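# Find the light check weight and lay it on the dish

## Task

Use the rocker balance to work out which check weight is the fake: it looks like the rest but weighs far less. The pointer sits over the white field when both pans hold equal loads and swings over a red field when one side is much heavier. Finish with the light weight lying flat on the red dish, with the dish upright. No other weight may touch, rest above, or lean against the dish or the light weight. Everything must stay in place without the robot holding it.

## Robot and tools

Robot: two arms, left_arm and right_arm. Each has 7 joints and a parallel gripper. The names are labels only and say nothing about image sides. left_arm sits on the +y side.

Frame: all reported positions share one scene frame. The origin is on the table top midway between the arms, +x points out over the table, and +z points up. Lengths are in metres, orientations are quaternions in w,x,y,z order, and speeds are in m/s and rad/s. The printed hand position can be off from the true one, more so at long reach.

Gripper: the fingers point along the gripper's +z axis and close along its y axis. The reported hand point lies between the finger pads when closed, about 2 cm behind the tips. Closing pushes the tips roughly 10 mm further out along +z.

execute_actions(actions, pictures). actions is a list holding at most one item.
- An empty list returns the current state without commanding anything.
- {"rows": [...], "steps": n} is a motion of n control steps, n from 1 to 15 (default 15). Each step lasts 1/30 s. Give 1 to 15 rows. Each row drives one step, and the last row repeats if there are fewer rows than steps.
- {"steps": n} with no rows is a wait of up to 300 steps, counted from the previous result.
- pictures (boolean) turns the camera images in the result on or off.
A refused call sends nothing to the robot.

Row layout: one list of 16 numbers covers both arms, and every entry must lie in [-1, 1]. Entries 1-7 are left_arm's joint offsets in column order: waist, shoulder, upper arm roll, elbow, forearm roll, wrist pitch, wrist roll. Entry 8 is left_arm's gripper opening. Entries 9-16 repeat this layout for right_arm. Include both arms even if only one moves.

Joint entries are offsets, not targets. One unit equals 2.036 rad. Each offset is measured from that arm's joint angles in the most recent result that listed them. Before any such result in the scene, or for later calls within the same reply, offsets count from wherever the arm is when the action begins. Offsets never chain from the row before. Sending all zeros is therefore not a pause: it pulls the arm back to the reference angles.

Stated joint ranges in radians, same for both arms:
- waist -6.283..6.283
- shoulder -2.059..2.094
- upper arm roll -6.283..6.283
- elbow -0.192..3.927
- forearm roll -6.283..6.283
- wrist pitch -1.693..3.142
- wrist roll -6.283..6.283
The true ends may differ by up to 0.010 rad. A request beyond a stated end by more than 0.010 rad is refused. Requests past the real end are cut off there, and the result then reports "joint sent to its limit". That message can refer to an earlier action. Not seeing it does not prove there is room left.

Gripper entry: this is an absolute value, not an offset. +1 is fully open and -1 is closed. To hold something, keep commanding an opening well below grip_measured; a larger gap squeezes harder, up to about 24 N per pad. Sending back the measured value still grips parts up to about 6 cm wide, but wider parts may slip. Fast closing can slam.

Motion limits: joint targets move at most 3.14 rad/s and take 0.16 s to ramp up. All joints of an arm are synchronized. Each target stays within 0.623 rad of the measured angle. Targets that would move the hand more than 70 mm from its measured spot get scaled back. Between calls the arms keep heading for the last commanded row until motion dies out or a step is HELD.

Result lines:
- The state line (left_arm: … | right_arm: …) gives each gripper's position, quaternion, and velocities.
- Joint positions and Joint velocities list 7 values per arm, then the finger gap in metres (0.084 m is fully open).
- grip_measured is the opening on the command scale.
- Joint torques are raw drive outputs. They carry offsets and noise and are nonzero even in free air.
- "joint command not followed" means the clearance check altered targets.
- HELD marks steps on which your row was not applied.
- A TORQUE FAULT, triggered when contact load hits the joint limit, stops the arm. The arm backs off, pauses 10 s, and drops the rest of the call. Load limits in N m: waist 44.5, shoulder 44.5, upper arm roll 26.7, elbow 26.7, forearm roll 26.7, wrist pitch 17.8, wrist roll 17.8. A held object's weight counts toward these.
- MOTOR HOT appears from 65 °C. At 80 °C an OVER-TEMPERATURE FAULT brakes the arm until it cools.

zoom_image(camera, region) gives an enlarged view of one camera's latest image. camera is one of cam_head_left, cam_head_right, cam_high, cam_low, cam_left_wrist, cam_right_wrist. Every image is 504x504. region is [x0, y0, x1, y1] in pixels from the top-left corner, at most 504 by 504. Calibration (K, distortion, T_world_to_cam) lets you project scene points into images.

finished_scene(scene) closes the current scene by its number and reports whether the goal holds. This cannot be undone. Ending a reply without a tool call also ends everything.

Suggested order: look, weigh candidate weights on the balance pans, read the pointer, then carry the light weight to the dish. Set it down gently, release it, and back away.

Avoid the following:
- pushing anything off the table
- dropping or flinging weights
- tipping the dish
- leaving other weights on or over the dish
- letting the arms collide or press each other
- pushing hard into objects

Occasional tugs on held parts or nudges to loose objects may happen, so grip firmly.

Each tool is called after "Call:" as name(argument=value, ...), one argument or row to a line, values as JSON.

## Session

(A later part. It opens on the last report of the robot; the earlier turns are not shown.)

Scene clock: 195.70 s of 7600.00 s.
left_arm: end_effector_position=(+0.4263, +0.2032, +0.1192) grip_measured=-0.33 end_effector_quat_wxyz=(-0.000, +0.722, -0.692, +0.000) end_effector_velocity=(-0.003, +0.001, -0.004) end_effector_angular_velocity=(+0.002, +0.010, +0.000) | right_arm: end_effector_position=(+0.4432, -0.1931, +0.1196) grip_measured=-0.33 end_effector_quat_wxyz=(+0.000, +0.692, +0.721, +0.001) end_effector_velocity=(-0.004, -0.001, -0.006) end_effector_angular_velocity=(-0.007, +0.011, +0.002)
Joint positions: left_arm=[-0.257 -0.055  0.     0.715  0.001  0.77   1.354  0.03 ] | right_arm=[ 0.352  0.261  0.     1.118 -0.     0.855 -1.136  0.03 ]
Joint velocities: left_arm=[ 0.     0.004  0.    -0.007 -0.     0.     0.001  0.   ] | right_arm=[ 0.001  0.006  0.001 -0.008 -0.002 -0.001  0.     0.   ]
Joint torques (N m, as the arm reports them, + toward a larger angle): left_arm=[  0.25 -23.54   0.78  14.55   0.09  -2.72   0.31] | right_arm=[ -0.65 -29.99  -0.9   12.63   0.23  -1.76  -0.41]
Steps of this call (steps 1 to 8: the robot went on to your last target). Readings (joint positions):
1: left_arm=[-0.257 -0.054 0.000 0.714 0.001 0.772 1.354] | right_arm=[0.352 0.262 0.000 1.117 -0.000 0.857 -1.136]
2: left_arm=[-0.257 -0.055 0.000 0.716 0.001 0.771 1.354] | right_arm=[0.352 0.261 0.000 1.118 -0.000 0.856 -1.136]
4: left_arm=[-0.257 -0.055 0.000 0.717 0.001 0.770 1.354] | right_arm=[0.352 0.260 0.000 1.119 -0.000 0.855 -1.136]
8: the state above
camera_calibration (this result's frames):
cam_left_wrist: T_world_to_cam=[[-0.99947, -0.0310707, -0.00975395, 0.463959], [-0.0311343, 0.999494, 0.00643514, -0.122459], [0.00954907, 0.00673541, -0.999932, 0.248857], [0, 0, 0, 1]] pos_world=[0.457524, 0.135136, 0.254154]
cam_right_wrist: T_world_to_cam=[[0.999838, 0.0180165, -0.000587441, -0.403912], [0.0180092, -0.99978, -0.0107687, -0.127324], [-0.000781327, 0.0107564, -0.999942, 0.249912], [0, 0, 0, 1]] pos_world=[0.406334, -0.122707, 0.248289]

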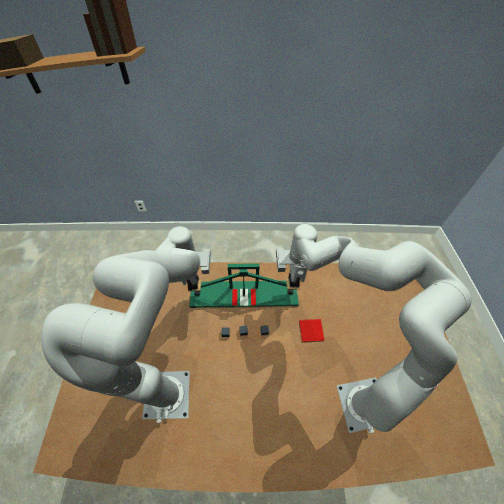

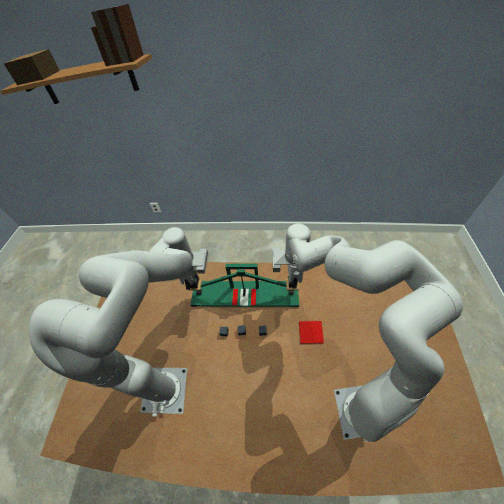

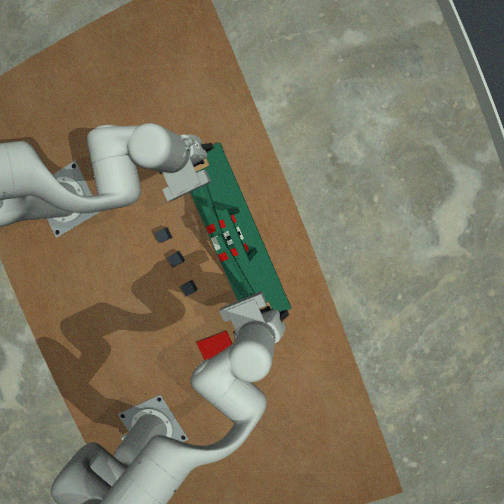

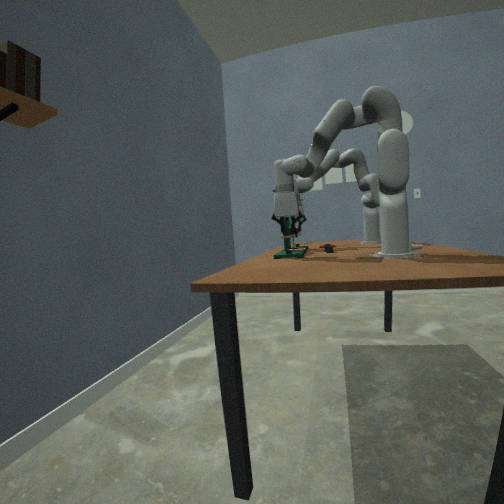

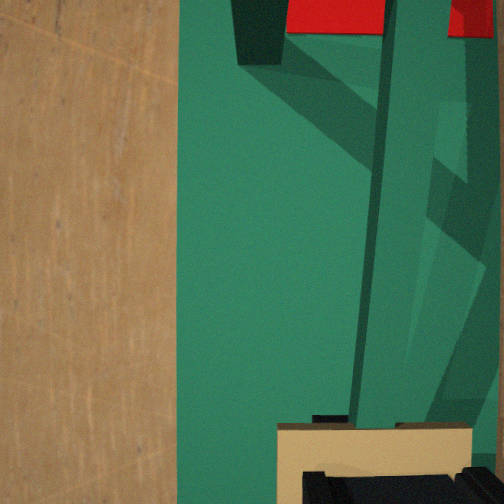

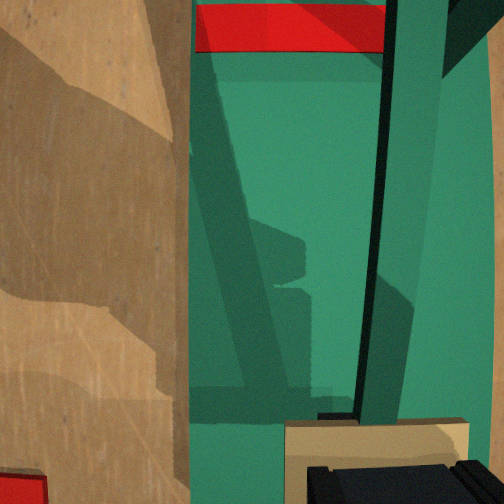

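Call:
execute_actions(
  actions=[
    {"rows":[[0,0,0,0,0,0,0,-0.55,0,0,0,0,0,0,0,-0.55],[0,0,0,0,0,0,0,-0.45,0,0,0,0,0,0,0,-0.45],[0,0,0,0,0,0,0,-0.38,0,0,0,0,0,0,0,-0.38],[0,0,0,0,0,0,0,-0.33,0,0,0,0,0,0,0,-0.33],[0,0,0,0,0,0,0,-0.28,0,0,0,0,0,0,0,-0.28],[0,0,0,0,0,0,0,-0.2,0,0,0,0,0,0,0,-0.2],[0,0,0,0,0,0,0,-0.1,0,0,0,0,0,0,0,-0.1],[0,0,0,0,0,0,0,-0.03,0,0,0,0,0,0,0,-0.03]],"steps":15},
  ],
)

Call:
execute_actions(
  actions=[
    {"steps":45},
  ],
)

Scene clock: 209.73 s of 7600.00 s.
left_arm: end_effector_position=(+0.4264, +0.2032, +0.1193) grip_measured=-0.04 end_effector_quat_wxyz=(-0.000, +0.722, -0.692, +0.000) end_effector_velocity=(-0.001, +0.000, -0.001) end_effector_angular_velocity=(+0.001, +0.003, -0.001) | right_arm: end_effector_position=(+0.4433, -0.1931, +0.1197) grip_measured=-0.04 end_effector_quat_wxyz=(+0.000, +0.692, +0.721, +0.001) end_effector_velocity=(-0.002, +0.001, -0.001) end_effector_angular_velocity=(-0.002, +0.003, +0.004)
Joint positions: left_arm=[-0.257 -0.055  0.     0.715  0.001  0.77   1.354  0.042] | right_arm=[ 0.352  0.261  0.     1.118 -0.     0.855 -1.136  0.042]
Joint velocities: left_arm=[-0.     0.     0.    -0.002  0.     0.001  0.     0.   ] | right_arm=[ 0.001  0.001  0.001 -0.001 -0.001  0.001 -0.     0.   ]
Joint torques (N m, as the arm reports them, + toward a larger angle): left_arm=[ -0.46 -22.79   0.87  13.88   0.11  -2.76   0.17] | right_arm=[ -0.51 -28.63  -0.9   11.81   0.25  -1.6   -0.45]
Steps of this call (steps 1 to 15: the robot went on to your last target; steps 16 to 90: nothing new was sent; then 10.53 s passed at rest; steps 91 to 105: all 15 steps of this action). Readings (joint positions):
91: left_arm=[-0.257 -0.055 0.000 0.715 0.001 0.770 1.354] | right_arm=[0.352 0.261 0.000 1.117 -0.000 0.855 -1.136]
92: left_arm=[-0.257 -0.055 0.000 0.715 0.001 0.770 1.354] | right_arm=[0.352 0.261 0.000 1.117 -0.000 0.855 -1.136]
94: left_arm=[-0.257 -0.055 0.000 0.715 0.001 0.770 1.354] | right_arm=[0.352 0.261 0.000 1.118 -0.000 0.855 -1.136]
98: left_arm=[-0.257 -0.055 0.000 0.716 0.001 0.770 1.354] | right_arm=[0.352 0.260 0.000 1.118 -0.000 0.855 -1.136]
105: the state above
camera_calibration (this result's frames):
cam_left_wrist: T_world_to_cam=[[-0.999466, -0.0310722, -0.0100628, 0.464089], [-0.0311372, 0.999495, 0.00637179, -0.122432], [0.00985977, 0.00668172, -0.999929, 0.248843], [0, 0, 0, 1]] pos_world=[0.457575, 0.135128, 0.254276]
cam_right_wrist: T_world_to_cam=[[0.999838, 0.017998, -0.00029914, -0.404034], [0.0179937, -0.999779, -0.0109026, -0.127272], [-0.0004953, 0.0108955, -0.999941, 0.249937], [0, 0, 0, 1]] pos_world=[0.406382, -0.122696, 0.248414]

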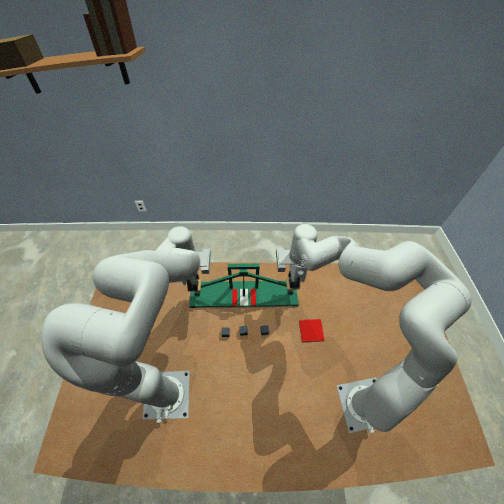

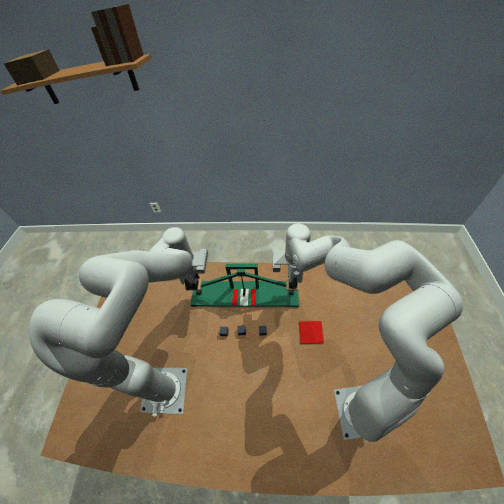

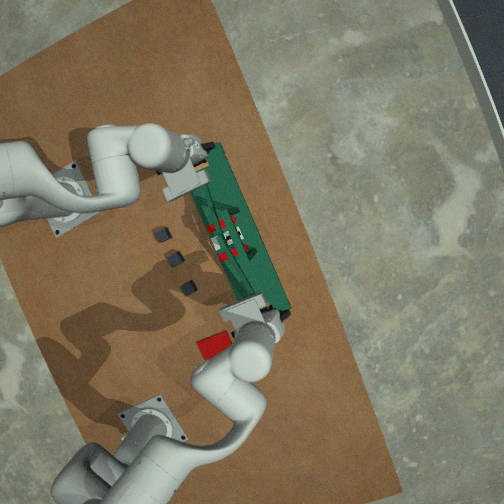

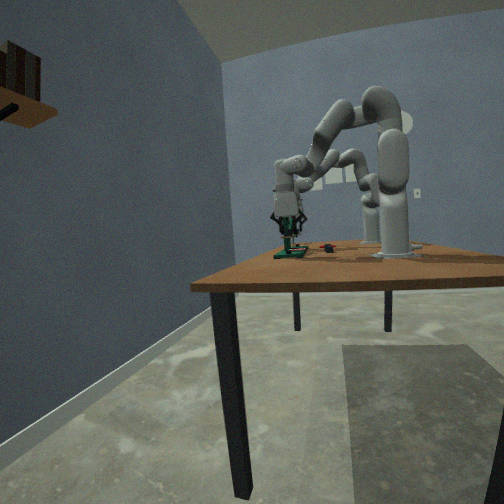

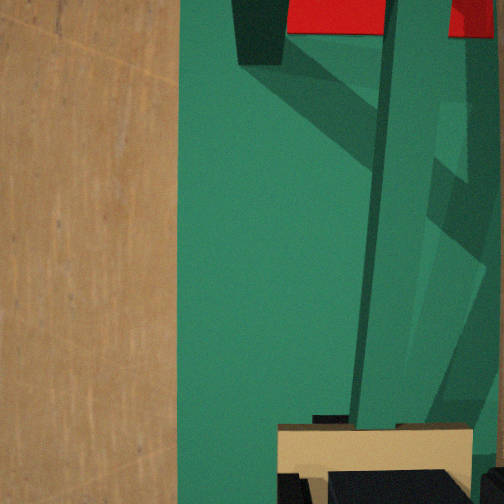

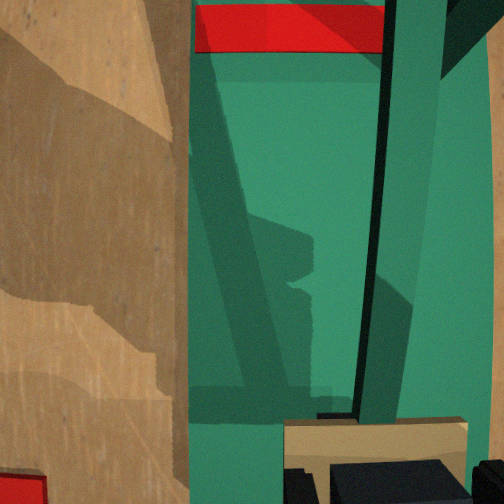

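Scene clock: 211.23 s of 7600.00 s.
left_arm: end_effector_position=(+0.4263, +0.2032, +0.1192) grip_measured=-0.04 end_effector_quat_wxyz=(-0.000, +0.722, -0.692, +0.000) end_effector_velocity=(+0.000, -0.000, +0.000) end_effector_angular_velocity=(-0.000, -0.001, -0.001) | right_arm: end_effector_position=(+0.4432, -0.1931, +0.1196) grip_measured=-0.04 end_effector_quat_wxyz=(+0.000, +0.692, +0.721, +0.001) end_effector_velocity=(+0.000, +0.000, +0.000) end_effector_angular_velocity=(+0.001, -0.000, +0.000)
Joint positions: left_arm=[-0.257 -0.055  0.     0.715  0.001  0.77   1.354  0.042] | right_arm=[ 0.352  0.261  0.     1.118 -0.     0.855 -1.136  0.042]
Joint velocities: left_arm=[ 0.    -0.     0.     0.001 -0.    -0.     0.001 -0.   ] | right_arm=[-0.     0.    -0.     0.     0.001 -0.001 -0.001  0.   ]
Joint torques (N m, as the arm reports them, + toward a larger angle): left_arm=[  0.34 -22.1    1.1   13.63   0.04  -2.49   0.08] | right_arm=[ -0.63 -28.38  -0.92  11.74   0.04  -1.67  -0.4 ]
Steps of this call (steps 1 to 15: the robot went on to your last target; steps 16 to 45: nothing new was sent). Readings (joint positions):
1: left_arm=[-0.257 -0.055 0.000 0.715 0.001 0.770 1.354] | right_arm=[0.352 0.261 0.000 1.118 -0.000 0.855 -1.136]
2: left_arm=[-0.257 -0.055 0.000 0.715 0.001 0.770 1.354] | right_arm=[0.352 0.261 0.000 1.118 -0.000 0.855 -1.136]
4: left_arm=[-0.257 -0.055 0.000 0.715 0.001 0.770 1.354] | right_arm=[0.352 0.261 0.000 1.118 -0.000 0.855 -1.136]
8: left_arm=[-0.257 -0.055 0.000 0.715 0.001 0.770 1.354] | right_arm=[0.352 0.261 0.000 1.118 -0.000 0.855 -1.136]
45: the state above
All arms were judged still, so your last target was given up. Only a new action makes them travel on or press farther. Fingers that are still opening or closing keep moving.
camera_calibration (this result's frames):
cam_left_wrist: T_world_to_cam=[[-0.99947, -0.031071, -0.00975402, 0.463959], [-0.0311346, 0.999494, 0.00643511, -0.122459], [0.00954915, 0.00673539, -0.999932, 0.248857], [0, 0, 0, 1]] pos_world=[0.457524, 0.135136, 0.254154]
cam_right_wrist: T_world_to_cam=[[0.999838, 0.0180166, -0.000587375, -0.403912], [0.0180092, -0.99978, -0.0107687, -0.127324], [-0.000781262, 0.0107564, -0.999942, 0.249912], [0, 0, 0, 1]] pos_world=[0.406334, -0.122707, 0.248289]

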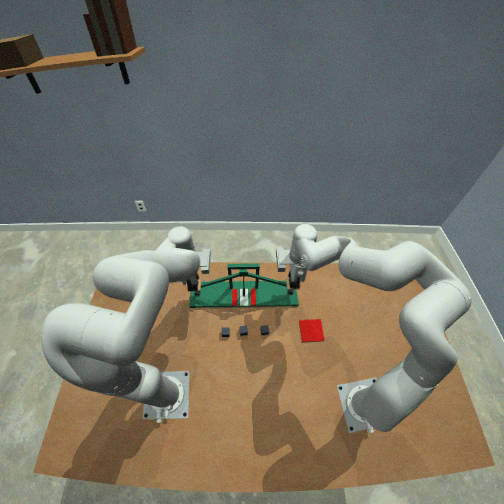

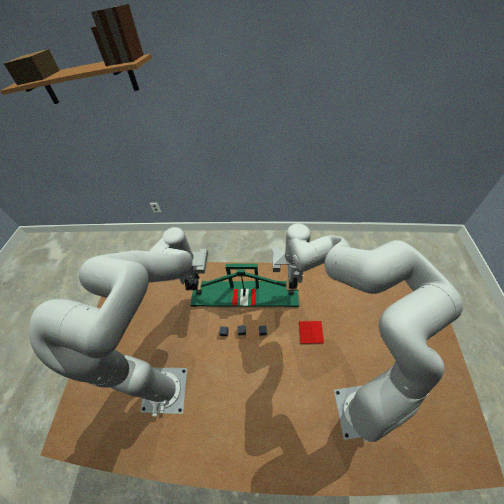

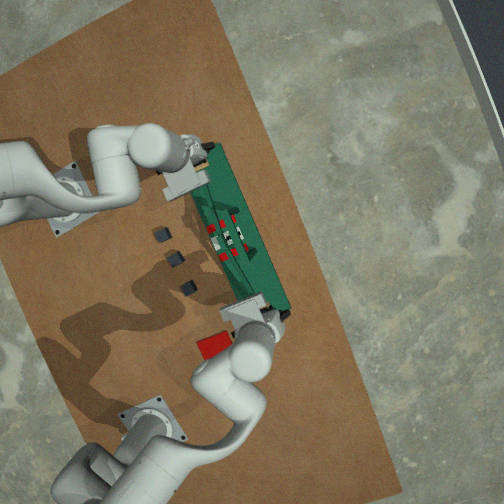

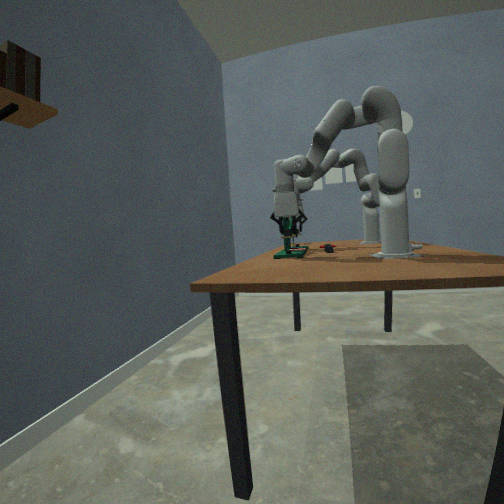

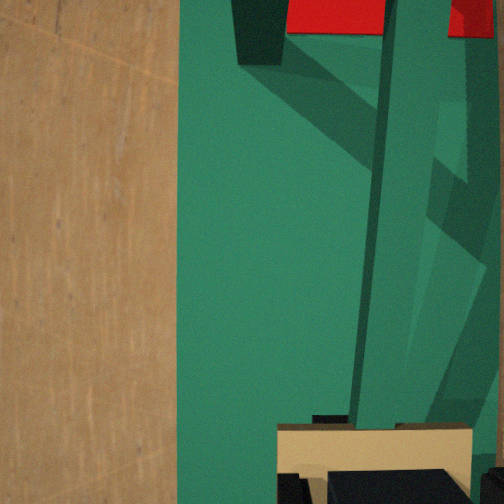

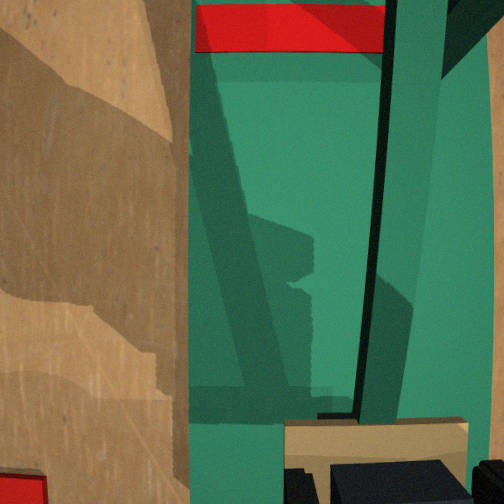

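Call:
execute_actions(
  actions=[],
)

Scene clock: 227.00 s of 7600.00 s.
left_arm: end_effector_position=(+0.4263, +0.2032, +0.1192) grip_measured=-0.04 end_effector_quat_wxyz=(-0.000, +0.722, -0.692, +0.000) end_effector_velocity=(-0.001, -0.000, -0.000) end_effector_angular_velocity=(-0.001, +0.002, +0.000) | right_arm: end_effector_position=(+0.4432, -0.1931, +0.1196) grip_measured=-0.04 end_effector_quat_wxyz=(+0.000, +0.692, +0.721, +0.001) end_effector_velocity=(+0.001, -0.002, -0.000) end_effector_angular_velocity=(-0.001, +0.001, -0.004)
Joint positions: left_arm=[-0.257 -0.055  0.     0.715  0.001  0.77   1.354  0.042] | right_arm=[ 0.352  0.261  0.     1.118 -0.     0.855 -1.136  0.042]
Joint velocities: left_arm=[-0.     0.     0.    -0.001 -0.001  0.001  0.001 -0.   ] | right_arm=[-0.003  0.    -0.     0.    -0.     0.001  0.001 -0.   ]
Joint torques (N m, as the arm reports them, + toward a larger angle): left_arm=[ -0.33 -22.12   0.95  13.83   0.09  -2.61   0.18] | right_arm=[ -0.2  -28.54  -0.92  11.95   0.23  -1.72  -0.49]
Steps of this call (steps 1 to 90: nothing new was sent; then 12.77 s passed at rest). Readings (joint positions):
1: left_arm=[-0.257 -0.055 0.000 0.715 0.001 0.770 1.354] | right_arm=[0.352 0.261 0.000 1.118 -0.000 0.855 -1.136]
2: left_arm=[-0.257 -0.055 0.000 0.715 0.001 0.770 1.354] | right_arm=[0.352 0.261 0.000 1.118 -0.000 0.855 -1.136]
4: left_arm=[-0.257 -0.055 0.000 0.715 0.001 0.770 1.354] | right_arm=[0.352 0.261 0.000 1.118 -0.000 0.855 -1.136]
8: left_arm=[-0.257 -0.055 0.000 0.715 0.001 0.770 1.354] | right_arm=[0.352 0.261 0.000 1.118 -0.000 0.855 -1.136]
90: the state above
camera_calibration (this result's frames):
cam_left_wrist: T_world_to_cam=[[-0.99947, -0.0310709, -0.00975397, 0.463959], [-0.0311345, 0.999494, 0.00643515, -0.122459], [0.00954909, 0.00673542, -0.999932, 0.248857], [0, 0, 0, 1]] pos_world=[0.457524, 0.135136, 0.254154]
cam_right_wrist: T_world_to_cam=[[0.999838, 0.0180167, -0.000587531, -0.403912], [0.0180094, -0.99978, -0.0107687, -0.127324], [-0.000781417, 0.0107563, -0.999942, 0.249912], [0, 0, 0, 1]] pos_world=[0.406334, -0.122707, 0.248289]

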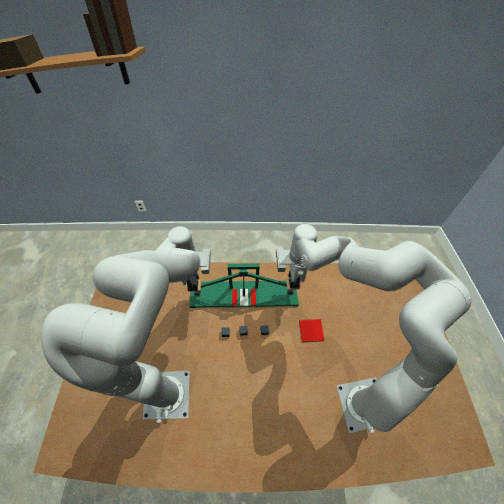

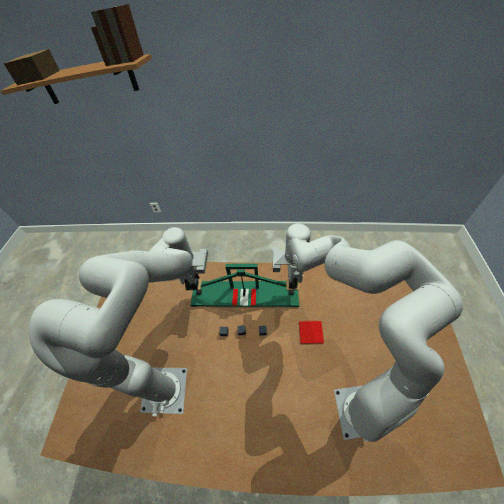

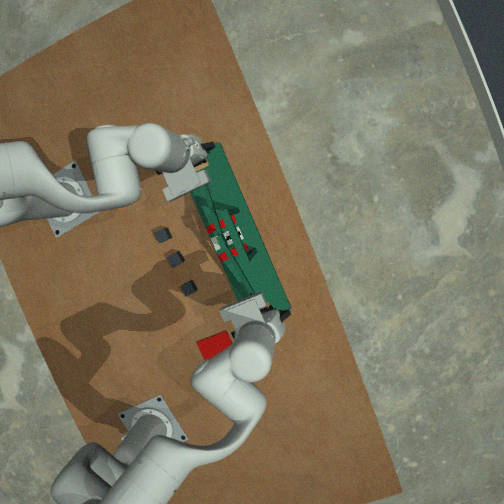

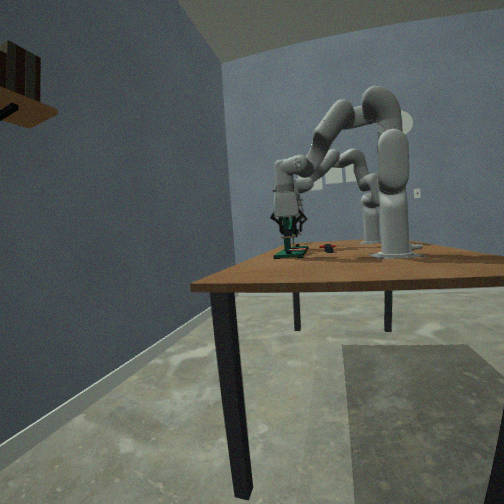

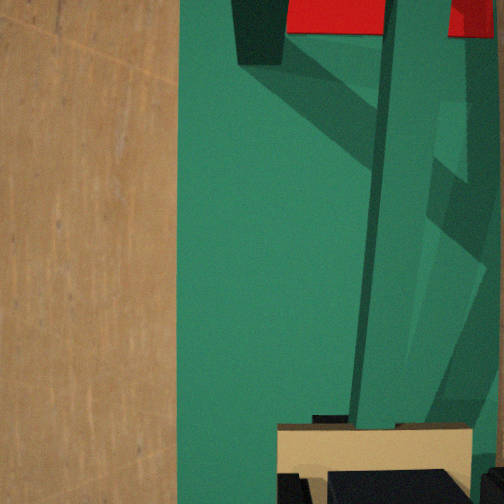

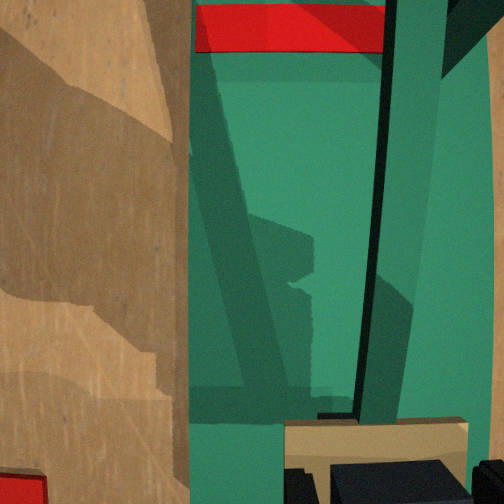

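Call:
zoom_image(
  camera="cam_head_left",
  region=[180, 250, 310, 345],
)

Call:
zoom_image(
  camera="cam_high",
  region=[190, 195, 270, 275],
)

Region (180, 250, 310, 345) of cam_head_left's 504x504 image, scaled by 3.877, with more detail than that image has; it fills the top 368 rows of this view, and the rest is white.

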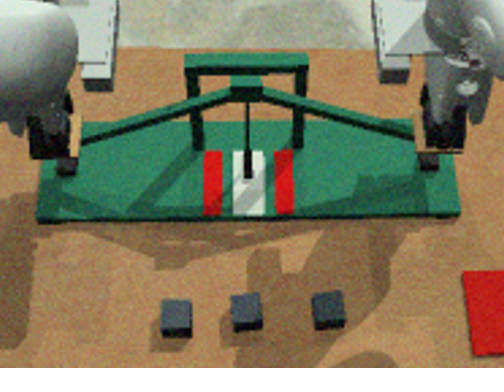

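Region (190, 195, 270, 275) of cam_high's 504x504 image, scaled by 6.300, with more detail than that image has.

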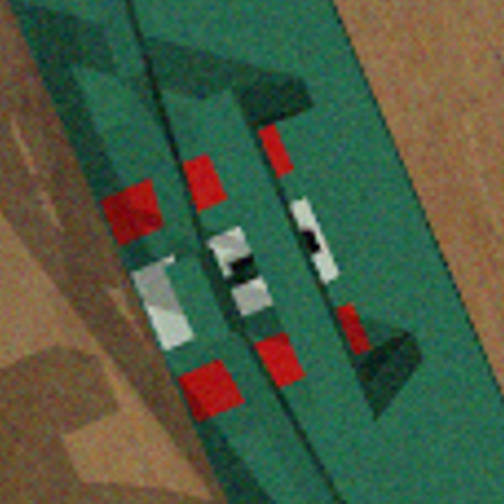

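Call:
execute_actions(
  actions=[
    {"rows":[[0,-0.012,0,0.009,0,0.021,0,0.1,0,-0.01,0,0.008,0,0.018,0,0.1],[0,-0.025,0,0.018,0,0.043,0,0.2,0,-0.02,0,0.016,0,0.036,0,0.2],[0,-0.037,0,0.027,0,0.064,0,0.2,0,-0.029,0,0.024,0,0.054,0,0.2]],"steps":15},
  ],
  pictures=false,
)

Call:
execute_actions(
  actions=[
    {"steps":45},
  ],
)

Call:
zoom_image(
  camera="cam_head_left",
  region=[180, 250, 310, 345],
)

Scene clock: 251.83 s of 7600.00 s.
left_arm: end_effector_position=(+0.4257, +0.2034, +0.1599) grip_measured=+0.19 end_effector_quat_wxyz=(+0.000, +0.722, -0.692, -0.001) end_effector_velocity=(+0.006, -0.002, +0.008) end_effector_angular_velocity=(-0.004, -0.019, -0.000) | right_arm: end_effector_position=(+0.4420, -0.1937, +0.1595) grip_measured=+0.19 end_effector_quat_wxyz=(-0.000, +0.692, +0.721, -0.001) end_effector_velocity=(+0.007, +0.004, +0.010) end_effector_angular_velocity=(+0.012, -0.023, +0.000)
Joint positions: left_arm=[-0.257 -0.129  0.     0.769  0.001  0.9    1.354  0.052] | right_arm=[ 0.352  0.203  0.     1.165 -0.     0.965 -1.136  0.052]
Joint velocities: left_arm=[-0.    -0.005 -0.     0.015 -0.001 -0.     0.     0.   ] | right_arm=[ 0.    -0.008  0.     0.015 -0.    -0.003  0.     0.   ]
Joint torques (N m, as the arm reports them, + toward a larger angle): left_arm=[  0.29 -21.01   1.19  14.5   -0.03  -2.59   0.09] | right_arm=[ -0.74 -28.26  -0.76  12.53   0.14  -1.69  -0.45]
Steps of this call (steps 1 to 90: nothing new was sent; then 21.33 s passed at rest; steps 91 to 105: all 15 steps of this action). Readings (joint positions):
91: left_arm=[-0.257 -0.055 0.000 0.715 0.001 0.770 1.354] | right_arm=[0.352 0.261 0.000 1.118 -0.000 0.855 -1.136]
92: left_arm=[-0.257 -0.057 0.000 0.717 0.001 0.776 1.354] | right_arm=[0.352 0.259 0.000 1.119 -0.000 0.861 -1.136]
94: left_arm=[-0.257 -0.079 0.000 0.731 0.001 0.820 1.354] | right_arm=[0.352 0.241 0.000 1.132 -0.000 0.900 -1.136]
98: left_arm=[-0.257 -0.130 0.000 0.774 0.001 0.890 1.354] | right_arm=[0.352 0.200 0.000 1.170 -0.000 0.957 -1.136]
105: the state above

Scene clock: 253.33 s of 7600.00 s.
left_arm: end_effector_position=(+0.4264, +0.2033, +0.1609) grip_measured=+0.19 end_effector_quat_wxyz=(-0.000, +0.722, -0.692, +0.000) end_effector_velocity=(+0.000, +0.000, +0.000) end_effector_angular_velocity=(-0.000, -0.001, -0.001) | right_arm: end_effector_position=(+0.4427, -0.1934, +0.1607) grip_measured=+0.19 end_effector_quat_wxyz=(+0.000, +0.692, +0.721, +0.000) end_effector_velocity=(+0.000, +0.000, -0.000) end_effector_angular_velocity=(-0.001, -0.000, +0.001)
Joint positions: left_arm=[-0.257 -0.13   0.     0.77   0.001  0.9    1.354  0.052] | right_arm=[ 0.352  0.202  0.     1.167 -0.     0.965 -1.136  0.052]
Joint velocities: left_arm=[ 0.    -0.    -0.     0.    -0.    -0.001  0.001 -0.   ] | right_arm=[ 0.     0.     0.     0.    -0.001  0.     0.    -0.   ]
Joint torques (N m, as the arm reports them, + toward a larger angle): left_arm=[ -0.48 -21.     1.24  14.74  -0.05  -2.72   0.17] | right_arm=[ -0.54 -28.01  -0.85  12.19   0.12  -1.76  -0.45]
Steps of this call (steps 1 to 15: the robot went on to your last target; steps 16 to 45: nothing new was sent). Readings (joint positions):
1: left_arm=[-0.257 -0.130 0.000 0.769 0.001 0.900 1.354] | right_arm=[0.352 0.203 0.000 1.166 -0.000 0.965 -1.136]
2: left_arm=[-0.257 -0.130 0.000 0.770 0.001 0.900 1.354] | right_arm=[0.352 0.202 0.000 1.166 -0.000 0.965 -1.136]
4: left_arm=[-0.257 -0.130 0.000 0.770 0.001 0.900 1.354] | right_arm=[0.352 0.202 0.000 1.166 -0.000 0.965 -1.136]
8: left_arm=[-0.257 -0.130 0.000 0.770 0.001 0.900 1.354] | right_arm=[0.352 0.202 0.000 1.166 -0.000 0.965 -1.136]
45: the state above
All arms were judged still, so your last target was given up. Only a new action makes them travel on or press farther. Fingers that are still opening or closing keep moving.
camera_calibration (this result's frames):
cam_left_wrist: T_world_to_cam=[[-0.999467, -0.0311454, -0.0097648, 0.46448], [-0.0312095, 0.999492, 0.00648673, -0.122704], [0.00955781, 0.00678803, -0.999931, 0.29057], [0, 0, 0, 1]] pos_world=[0.457626, 0.135136, 0.295881]
cam_right_wrist: T_world_to_cam=[[0.999835, 0.0179937, -0.0023936, -0.403067], [0.0179694, -0.99979, -0.00982808, -0.127293], [-0.00256994, 0.00978345, -0.999949, 0.291646], [0, 0, 0, 1]] pos_world=[0.406037, -0.122867, 0.289415]

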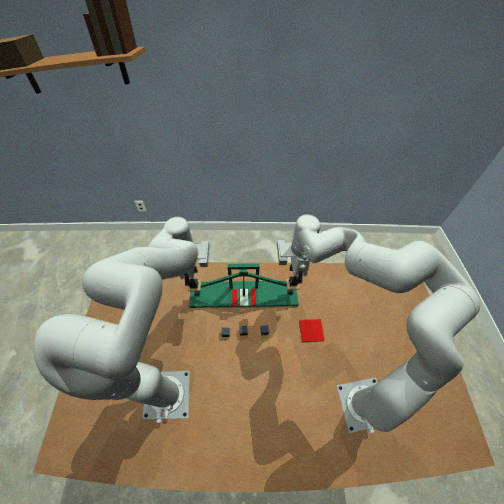

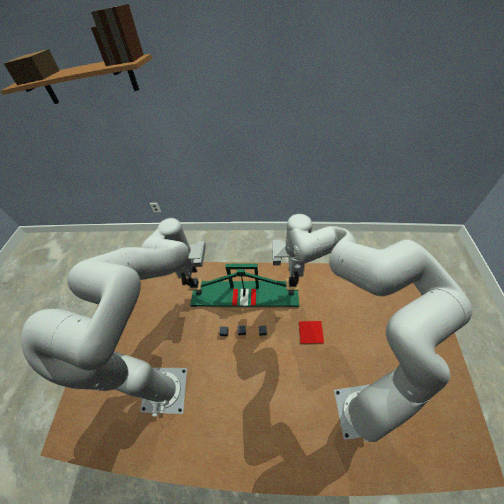

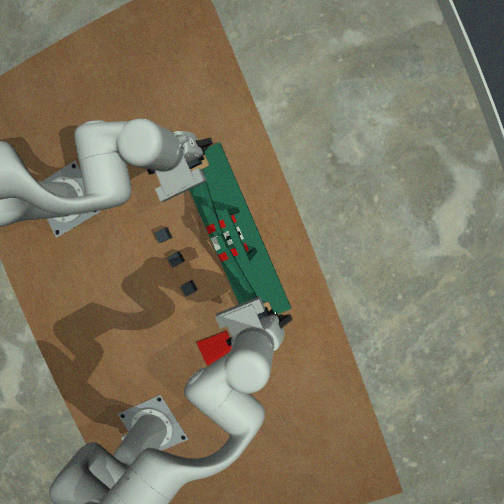

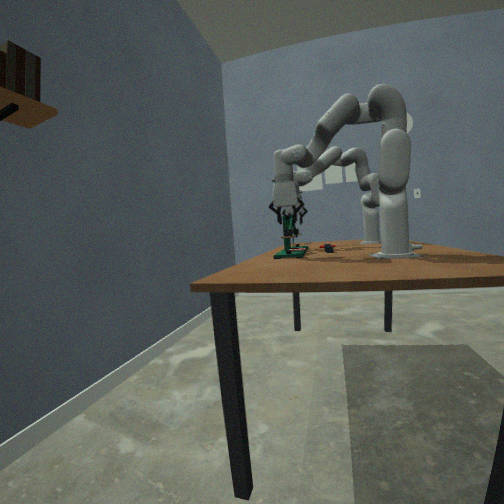

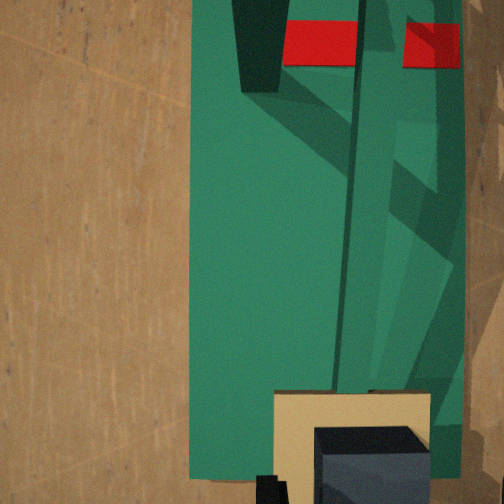

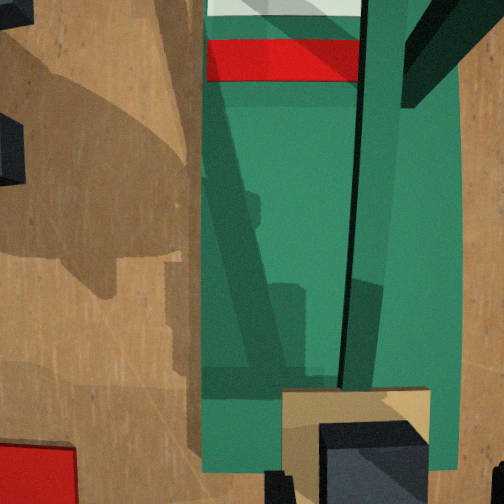

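Region (180, 250, 310, 345) of cam_head_left's 504x504 image, scaled by 3.877, with more detail than that image has; it fills the top 368 rows of this view, and the rest is white.

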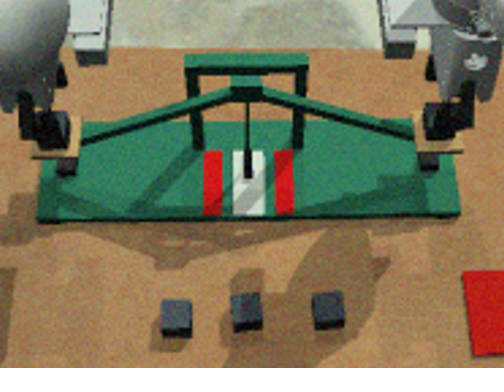

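Call:
execute_actions(
  actions=[
    {"rows":[[0,0.012,0,-0.009,0,-0.021,0,0.2,0,0.01,0,-0.008,0,-0.018,0,0.2],[0,0.025,0,-0.018,0,-0.043,0,0.2,0,0.02,0,-0.016,0,-0.036,0,0.2],[0,0.037,0,-0.027,0,-0.064,0,0.2,0,0.029,0,-0.024,0,-0.054,0,0.2],[0,0.037,0,-0.027,0,-0.064,0,0.2,0,0.029,0,-0.024,0,-0.054,0,0.2],[0,0.037,0,-0.027,0,-0.064,0,0.2,0,0.029,0,-0.024,0,-0.054,0,0.2],[0,0.037,0,-0.027,0,-0.064,0,0.2,0,0.029,0,-0.024,0,-0.054,0,0.2],[0,0.037,0,-0.027,0,-0.064,0,0.2,0,0.029,0,-0.024,0,-0.054,0,0.2],[0,0.037,0,-0.027,0,-0.064,0,0.1,0,0.029,0,-0.024,0,-0.054,0,0.1],[0,0.037,0,-0.027,0,-0.064,0,0.0,0,0.029,0,-0.024,0,-0.054,0,0.0],[0,0.037,0,-0.027,0,-0.064,0,-0.1,0,0.029,0,-0.024,0,-0.054,0,-0.1],[0,0.037,0,-0.027,0,-0.064,0,-0.2,0,0.029,0,-0.024,0,-0.054,0,-0.2],[0,0.037,0,-0.027,0,-0.064,0,-0.3,0,0.029,0,-0.024,0,-0.054,0,-0.3],[0,0.037,0,-0.027,0,-0.064,0,-0.4,0,0.029,0,-0.024,0,-0.054,0,-0.4],[0,0.037,0,-0.027,0,-0.064,0,-0.55,0,0.029,0,-0.024,0,-0.054,0,-0.55],[0,0.037,0,-0.027,0,-0.064,0,-0.7,0,0.029,0,-0.024,0,-0.054,0,-0.7]],"steps":15},
  ],
  pictures=false,
)

Call:
execute_actions(
  actions=[
    {"steps":10},
  ],
  pictures=false,
)

Scene clock: 270.23 s of 7600.00 s.
left_arm: end_effector_position=(+0.4269, +0.2030, +0.1201) grip_measured=-0.33 end_effector_quat_wxyz=(-0.001, +0.722, -0.692, +0.001) end_effector_velocity=(-0.001, +0.000, -0.001) end_effector_angular_velocity=(-0.000, +0.001, -0.000) | right_arm: end_effector_position=(+0.4439, -0.1927, +0.1209) grip_measured=-0.33 end_effector_quat_wxyz=(+0.001, +0.692, +0.721, +0.002) end_effector_velocity=(-0.001, -0.000, -0.001) end_effector_angular_velocity=(-0.000, +0.002, -0.000)
Joint positions: left_arm=[-0.257 -0.056  0.     0.717  0.001  0.77   1.354  0.03 ] | right_arm=[ 0.352  0.259  0.001  1.119 -0.     0.855 -1.136  0.03 ]
Joint velocities: left_arm=[-0.    -0.     0.    -0.003 -0.    -0.002  0.001  0.   ] | right_arm=[ 0.001  0.001 -0.    -0.003  0.001 -0.002 -0.    -0.   ]
Joint torques (N m, as the arm reports them, + toward a larger angle): left_arm=[ -0.05 -20.83   1.07  13.36   0.12  -2.75   0.06] | right_arm=[ -0.77 -26.95  -1.15  11.33   0.21  -1.75  -0.45]
Steps of this call (steps 1 to 90: nothing new was sent; then 13.40 s passed at rest; steps 91 to 105: all 15 steps of this action). Readings (joint positions):
91: left_arm=[-0.257 -0.130 0.000 0.770 0.001 0.900 1.354] | right_arm=[0.352 0.202 0.000 1.167 -0.000 0.965 -1.136]
92: left_arm=[-0.257 -0.128 0.000 0.769 0.001 0.894 1.354] | right_arm=[0.352 0.203 0.000 1.165 -0.000 0.959 -1.136]
94: left_arm=[-0.257 -0.106 0.000 0.755 0.001 0.850 1.354] | right_arm=[0.352 0.221 0.000 1.152 -0.000 0.920 -1.136]
98: left_arm=[-0.257 -0.055 0.000 0.712 0.001 0.780 1.354] | right_arm=[0.352 0.263 0.001 1.114 -0.000 0.863 -1.136]
105: the state above

Scene clock: 270.57 s of 7600.00 s.
left_arm: end_effector_position=(+0.4269, +0.2031, +0.1199) grip_measured=-0.33 end_effector_quat_wxyz=(-0.001, +0.722, -0.692, +0.001) end_effector_velocity=(-0.001, -0.000, -0.001) end_effector_angular_velocity=(-0.000, +0.002, +0.001) | right_arm: end_effector_position=(+0.4438, -0.1928, +0.1206) grip_measured=-0.33 end_effector_quat_wxyz=(+0.001, +0.692, +0.721, +0.002) end_effector_velocity=(-0.001, +0.001, -0.001) end_effector_angular_velocity=(-0.000, +0.002, +0.002)
Joint positions: left_arm=[-0.257 -0.056  0.     0.716  0.001  0.77   1.354  0.03 ] | right_arm=[ 0.352  0.26   0.     1.119 -0.     0.855 -1.136  0.03 ]
Joint velocities: left_arm=[-0.001  0.001  0.    -0.001 -0.001  0.    -0.001  0.   ] | right_arm=[ 0.002  0.001  0.001 -0.001  0.001 -0.     0.     0.   ]
Joint torques (N m, as the arm reports them, + toward a larger angle): left_arm=[ -0.08 -18.56   1.17  12.03   0.17  -2.63   0.17] | right_arm=[ -0.7  -24.39  -1.18  10.05   0.19  -1.68  -0.39]
Steps of this call (steps 1 to 10: the robot went on to your last target). Readings (joint positions):
1: left_arm=[-0.257 -0.056 0.000 0.717 0.001 0.770 1.354] | right_arm=[0.352 0.259 0.001 1.119 -0.000 0.855 -1.136]
2: left_arm=[-0.257 -0.056 0.000 0.717 0.001 0.770 1.354] | right_arm=[0.352 0.259 0.001 1.119 -0.000 0.855 -1.136]
4: left_arm=[-0.257 -0.056 0.000 0.716 0.001 0.770 1.354] | right_arm=[0.352 0.259 0.001 1.119 -0.000 0.855 -1.136]
8: left_arm=[-0.257 -0.056 0.000 0.716 0.001 0.770 1.354] | right_arm=[0.352 0.260 0.000 1.119 -0.000 0.855 -1.136]
10: the state above

Call:
execute_actions(
  actions=[
    {"rows":[[0,-0.012,0,0.009,0,0.021,0,-0.7,0,-0.01,0,0.008,0,0.018,0,-0.7],[0,-0.025,0,0.018,0,0.043,0,-0.7,0,-0.02,0,0.016,0,0.036,0,-0.7],[0,-0.036,0,0.027,0,0.064,0,-0.7,0,-0.029,0,0.024,0,0.054,0,-0.7],[0,-0.036,0,0.027,0,0.064,0,-0.7,0,-0.029,0,0.024,0,0.054,0,-0.7],[0,-0.036,0,0.027,0,0.064,0,-0.7,0,-0.029,0,0.024,0,0.054,0,-0.7],[-0.016,-0.064,0,0.005,0,0.070,-0.014,-0.7,0.016,-0.046,0,0.003,0,0.051,0.018,-0.7],[-0.031,-0.092,0,-0.017,0,0.076,-0.027,-0.7,0.031,-0.064,0,-0.017,0,0.048,0.035,-0.7],[-0.047,-0.120,0,-0.039,0,0.082,-0.041,-0.7,0.047,-0.081,0,-0.038,0,0.044,0.053,-0.7],[-0.062,-0.148,0,-0.061,0,0.088,-0.054,-0.7,0.062,-0.098,0,-0.058,0,0.041,0.070,-0.7],[-0.078,-0.177,0,-0.083,0,0.094,-0.068,-0.7,0.078,-0.116,0,-0.079,0,0.038,0.088,-0.7],[-0.094,-0.205,0,-0.106,0,0.100,-0.082,-0.7,0.093,-0.133,0,-0.100,0,0.035,0.106,-0.7],[-0.109,-0.233,0,-0.128,0,0.106,-0.095,-0.7,0.109,-0.150,0,-0.120,0,0.032,0.123,-0.7],[-0.125,-0.261,0,-0.150,0,0.112,-0.109,-0.7,0.124,-0.167,0,-0.141,0,0.028,0.141,-0.7],[-0.140,-0.289,0,-0.172,0,0.118,-0.122,-0.7,0.140,-0.185,0,-0.161,0,0.025,0.158,-0.7],[-0.156,-0.317,0,-0.194,0,0.124,-0.136,-0.7,0.155,-0.202,0,-0.182,0,0.022,0.176,-0.7]],"steps":15},
  ],
  pictures=false,
)

Call:
execute_actions(
  actions=[
    {"steps":12},
  ],
  pictures=false,
)

Scene clock: 286.50 s of 7600.00 s.
left_arm: end_effector_position=(+0.3259, +0.1615, +0.1713) grip_measured=-0.33 end_effector_quat_wxyz=(-0.000, +0.713, -0.701, -0.001) end_effector_velocity=(-0.434, -0.105, -0.011) end_effector_angular_velocity=(-0.009, -0.017, -0.083) | right_arm: end_effector_position=(+0.3350, -0.1505, +0.1640) grip_measured=-0.33 end_effector_quat_wxyz=(-0.000, +0.699, +0.715, -0.001) end_effector_velocity=(-0.457, +0.094, -0.002) end_effector_angular_velocity=(+0.007, -0.022, -0.152)
Joint positions: left_arm=[-0.439 -0.454 -0.002  0.513  0.001  0.969  1.197  0.03 ] | right_arm=[ 0.546 -0.012  0.004  0.911 -0.     0.925 -0.919  0.03 ]
Joint velocities: left_arm=[-0.798 -1.456  0.017 -1.129  0.001  0.309 -0.699  0.   ] | right_arm=[ 0.842 -0.959 -0.034 -1.118 -0.003 -0.18   0.961  0.   ]
Joint torques (N m, as the arm reports them, + toward a larger angle): left_arm=[ -0.22 -13.15   1.71  14.37   0.22  -2.54   0.02] | right_arm=[ -0.38 -24.39  -1.65  12.06   0.05  -1.51  -0.38]
Steps of this call (steps 1 to 15: the robot went on to your last target; steps 16 to 90: nothing new was sent; then 12.43 s passed at rest; steps 91 to 105: all 15 steps of this action). Readings (joint positions):
91: left_arm=[-0.257 -0.055 0.000 0.715 0.001 0.770 1.354] | right_arm=[0.352 0.261 0.000 1.118 -0.000 0.855 -1.136]
92: left_arm=[-0.257 -0.057 0.000 0.717 0.001 0.775 1.354] | right_arm=[0.352 0.259 0.001 1.120 -0.000 0.860 -1.136]
94: left_arm=[-0.257 -0.076 0.001 0.725 0.001 0.821 1.354] | right_arm=[0.352 0.245 0.000 1.126 -0.000 0.901 -1.136]
98: left_arm=[-0.268 -0.148 0.003 0.753 0.001 0.897 1.342] | right_arm=[0.365 0.187 -0.004 1.147 -0.001 0.954 -1.117]
105: the state above

Scene clock: 286.90 s of 7600.00 s.
left_arm: end_effector_position=(+0.2559, +0.1509, +0.1613) grip_measured=-0.33 end_effector_quat_wxyz=(-0.000, +0.708, -0.706, +0.001) end_effector_velocity=(-0.004, +0.000, -0.002) end_effector_angular_velocity=(+0.004, +0.003, -0.002) | right_arm: end_effector_position=(+0.2704, -0.1438, +0.1609) grip_measured=-0.33 end_effector_quat_wxyz=(+0.000, +0.709, +0.705, +0.000) end_effector_velocity=(-0.008, +0.005, -0.001) end_effector_angular_velocity=(-0.003, -0.001, +0.019)
Joint positions: left_arm=[-0.573 -0.699  0.001  0.324  0.001  1.022  1.078  0.03 ] | right_arm=[ 0.666 -0.15  -0.002  0.75  -0.     0.899 -0.778  0.03 ]
Joint velocities: left_arm=[-0.004 -0.007 -0.004 -0.009 -0.     0.002 -0.005  0.   ] | right_arm=[ 0.009 -0.004  0.014 -0.007 -0.    -0.002  0.004  0.   ]
Joint torques (N m, as the arm reports them, + toward a larger angle): left_arm=[ 0.35 -6.28  1.4  15.83  0.23 -2.98  0.3 ] | right_arm=[ -0.21 -19.53  -0.66  12.68   0.35  -1.8   -0.28]
Steps of this call (steps 1 to 12: the robot went on to your last target). Readings (joint positions):
1: left_arm=[-0.466 -0.504 -0.002 0.475 0.001 0.980 1.173] | right_arm=[0.575 -0.044 0.003 0.873 -0.000 0.919 -0.887]
2: left_arm=[-0.493 -0.553 -0.001 0.436 0.001 0.991 1.149] | right_arm=[0.603 -0.077 0.003 0.836 -0.000 0.914 -0.854]
4: left_arm=[-0.543 -0.643 -0.002 0.366 0.001 1.010 1.107] | right_arm=[0.649 -0.128 0.005 0.775 -0.000 0.905 -0.804]
8: left_arm=[-0.572 -0.696 0.000 0.323 0.001 1.021 1.080] | right_arm=[0.666 -0.149 -0.000 0.751 -0.000 0.900 -0.780]
12: the state above

Call:
execute_actions(
  actions=[
    {"rows":[[0,0.02,0,-0.01,0,-0.03,0,-0.7,0,0.012,0,-0.006,0,-0.018,0,-0.7],[0,0.045,0,-0.022,0,-0.067,0,-0.7,0,0.026,0,-0.013,0,-0.039,0,-0.7],[0,0.07,0,-0.034,0,-0.104,0,-0.7,0,0.040,0,-0.020,0,-0.060,0,-0.7],[0,0.095,0,-0.046,0,-0.141,0,-0.7,0,0.054,0,-0.028,0,-0.081,0,-0.7],[0,0.12,0,-0.058,0,-0.178,0,-0.7,0,0.068,0,-0.035,0,-0.102,0,-0.7],[0,0.143,0,-0.070,0,-0.213,0,-0.7,0,0.081,0,-0.042,0,-0.122,0,-0.7],[0,0.164,0,-0.080,0,-0.244,0,-0.7,0,0.093,0,-0.048,0,-0.141,0,-0.7],[0,0.177,0,-0.081,0,-0.258,0,-0.7,0,0.106,0,-0.050,0,-0.156,0,-0.7],[0,0.190,0,-0.082,0,-0.272,0,-0.7,0,0.119,0,-0.051,0,-0.170,0,-0.7],[0,0.202,0,-0.083,0,-0.285,0,-0.7,0,0.131,0,-0.053,0,-0.184,0,-0.7],[0,0.212,0,-0.084,0,-0.296,0,-0.7,0,0.141,0,-0.054,0,-0.196,0,-0.7],[0,0.220,0,-0.085,0,-0.305,0,-0.7,0,0.149,0,-0.055,0,-0.205,0,-0.7],[0,0.225,0,-0.085,0,-0.311,0,-0.7,0,0.154,0,-0.056,0,-0.211,0,-0.7]],"steps":15},
  ],
  pictures=false,
)

Call:
execute_actions(
  actions=[
    {"steps":10},
  ],
  pictures=false,
)

Scene clock: 299.93 s of 7600.00 s.
left_arm: end_effector_position=(+0.2537, +0.1521, +0.0295) grip_measured=-0.33 end_effector_quat_wxyz=(+0.001, +0.708, -0.706, -0.002) end_effector_velocity=(+0.003, -0.001, -0.090) end_effector_angular_velocity=(-0.013, -0.026, +0.001) | right_arm: end_effector_position=(+0.2698, -0.1445, +0.0322) grip_measured=-0.33 end_effector_quat_wxyz=(+0.000, +0.709, +0.705, -0.002) end_effector_velocity=(-0.014, -0.013, -0.146) end_effector_angular_velocity=(-0.021, +0.020, +0.002)
Joint positions: left_arm=[-0.573 -0.263  0.001  0.152  0.001  0.42   1.078  0.03 ] | right_arm=[ 0.666  0.146 -0.001  0.638 -0.     0.495 -0.778  0.03 ]
Joint velocities: left_arm=[ 0.     0.459  0.001 -0.04   0.001 -0.528 -0.001  0.013] | right_arm=[ 0.001  0.392  0.    -0.07  -0.    -0.433  0.    -0.   ]
Joint torques (N m, as the arm reports them, + toward a larger angle): left_arm=[  0.07 -23.14   0.71  13.09   0.13  -2.64  -0.06] | right_arm=[ -0.69 -33.63  -0.88  11.62  -0.02  -1.58  -0.3 ]
Steps of this call (steps 1 to 30: the robot went on to your last target; steps 31 to 90: nothing new was sent; then 9.53 s passed at rest; steps 91 to 105: all 15 steps of this action). Readings (joint positions):
91: left_arm=[-0.575 -0.701 0.000 0.321 0.001 1.022 1.077] | right_arm=[0.668 -0.152 0.000 0.748 -0.000 0.899 -0.778]
92: left_arm=[-0.575 -0.698 0.000 0.320 0.001 1.016 1.077] | right_arm=[0.668 -0.149 0.000 0.747 -0.000 0.894 -0.778]
94: left_arm=[-0.574 -0.664 0.000 0.308 0.001 0.961 1.077] | right_arm=[0.667 -0.124 -0.001 0.738 -0.000 0.852 -0.778]
98: left_arm=[-0.573 -0.508 0.001 0.230 0.001 0.738 1.078] | right_arm=[0.666 -0.024 -0.002 0.684 -0.000 0.712 -0.778]
105: the state above

Scene clock: 300.27 s of 7600.00 s.
left_arm: end_effector_position=(+0.2574, +0.1501, +0.0274) grip_measured=-0.33 end_effector_quat_wxyz=(-0.001, +0.708, -0.706, +0.004) end_effector_velocity=(+0.000, -0.001, -0.002) end_effector_angular_velocity=(-0.001, -0.001, -0.001) | right_arm: end_effector_position=(+0.2718, -0.1425, +0.0285) grip_measured=-0.33 end_effector_quat_wxyz=(+0.000, +0.709, +0.705, +0.004) end_effector_velocity=(-0.000, -0.000, -0.001) end_effector_angular_velocity=(+0.000, -0.000, -0.000)
Joint positions: left_arm=[-0.573 -0.244  0.001  0.153  0.001  0.389  1.078  0.03 ] | right_arm=[ 0.666  0.16  -0.001  0.638 -0.     0.471 -0.778  0.03 ]
Joint velocities: left_arm=[-0.002  0.01  -0.     0.    -0.    -0.011 -0.001 -0.001] | right_arm=[ 0.     0.002 -0.001 -0.002  0.    -0.005 -0.    -0.   ]
Joint torques (N m, as the arm reports them, + toward a larger angle): left_arm=[ 0.59 -2.99  1.42  6.8   0.16 -3.77  0.15] | right_arm=[ -0.66 -13.35  -1.37   7.59  -0.05  -2.94  -0.46]
Steps of this call (steps 1 to 10: the robot went on to your last target). Readings (joint positions):
1: left_arm=[-0.573 -0.253 0.001 0.152 0.001 0.407 1.078] | right_arm=[0.666 0.155 -0.001 0.636 -0.000 0.485 -0.778]
2: left_arm=[-0.573 -0.249 0.001 0.153 0.001 0.399 1.078] | right_arm=[0.666 0.157 -0.001 0.637 -0.000 0.478 -0.778]
4: left_arm=[-0.573 -0.246 0.001 0.154 0.001 0.392 1.078] | right_arm=[0.666 0.159 -0.001 0.638 -0.000 0.473 -0.778]
8: left_arm=[-0.573 -0.245 0.001 0.154 0.001 0.389 1.078] | right_arm=[0.666 0.160 -0.001 0.638 -0.000 0.471 -0.778]
10: the state above


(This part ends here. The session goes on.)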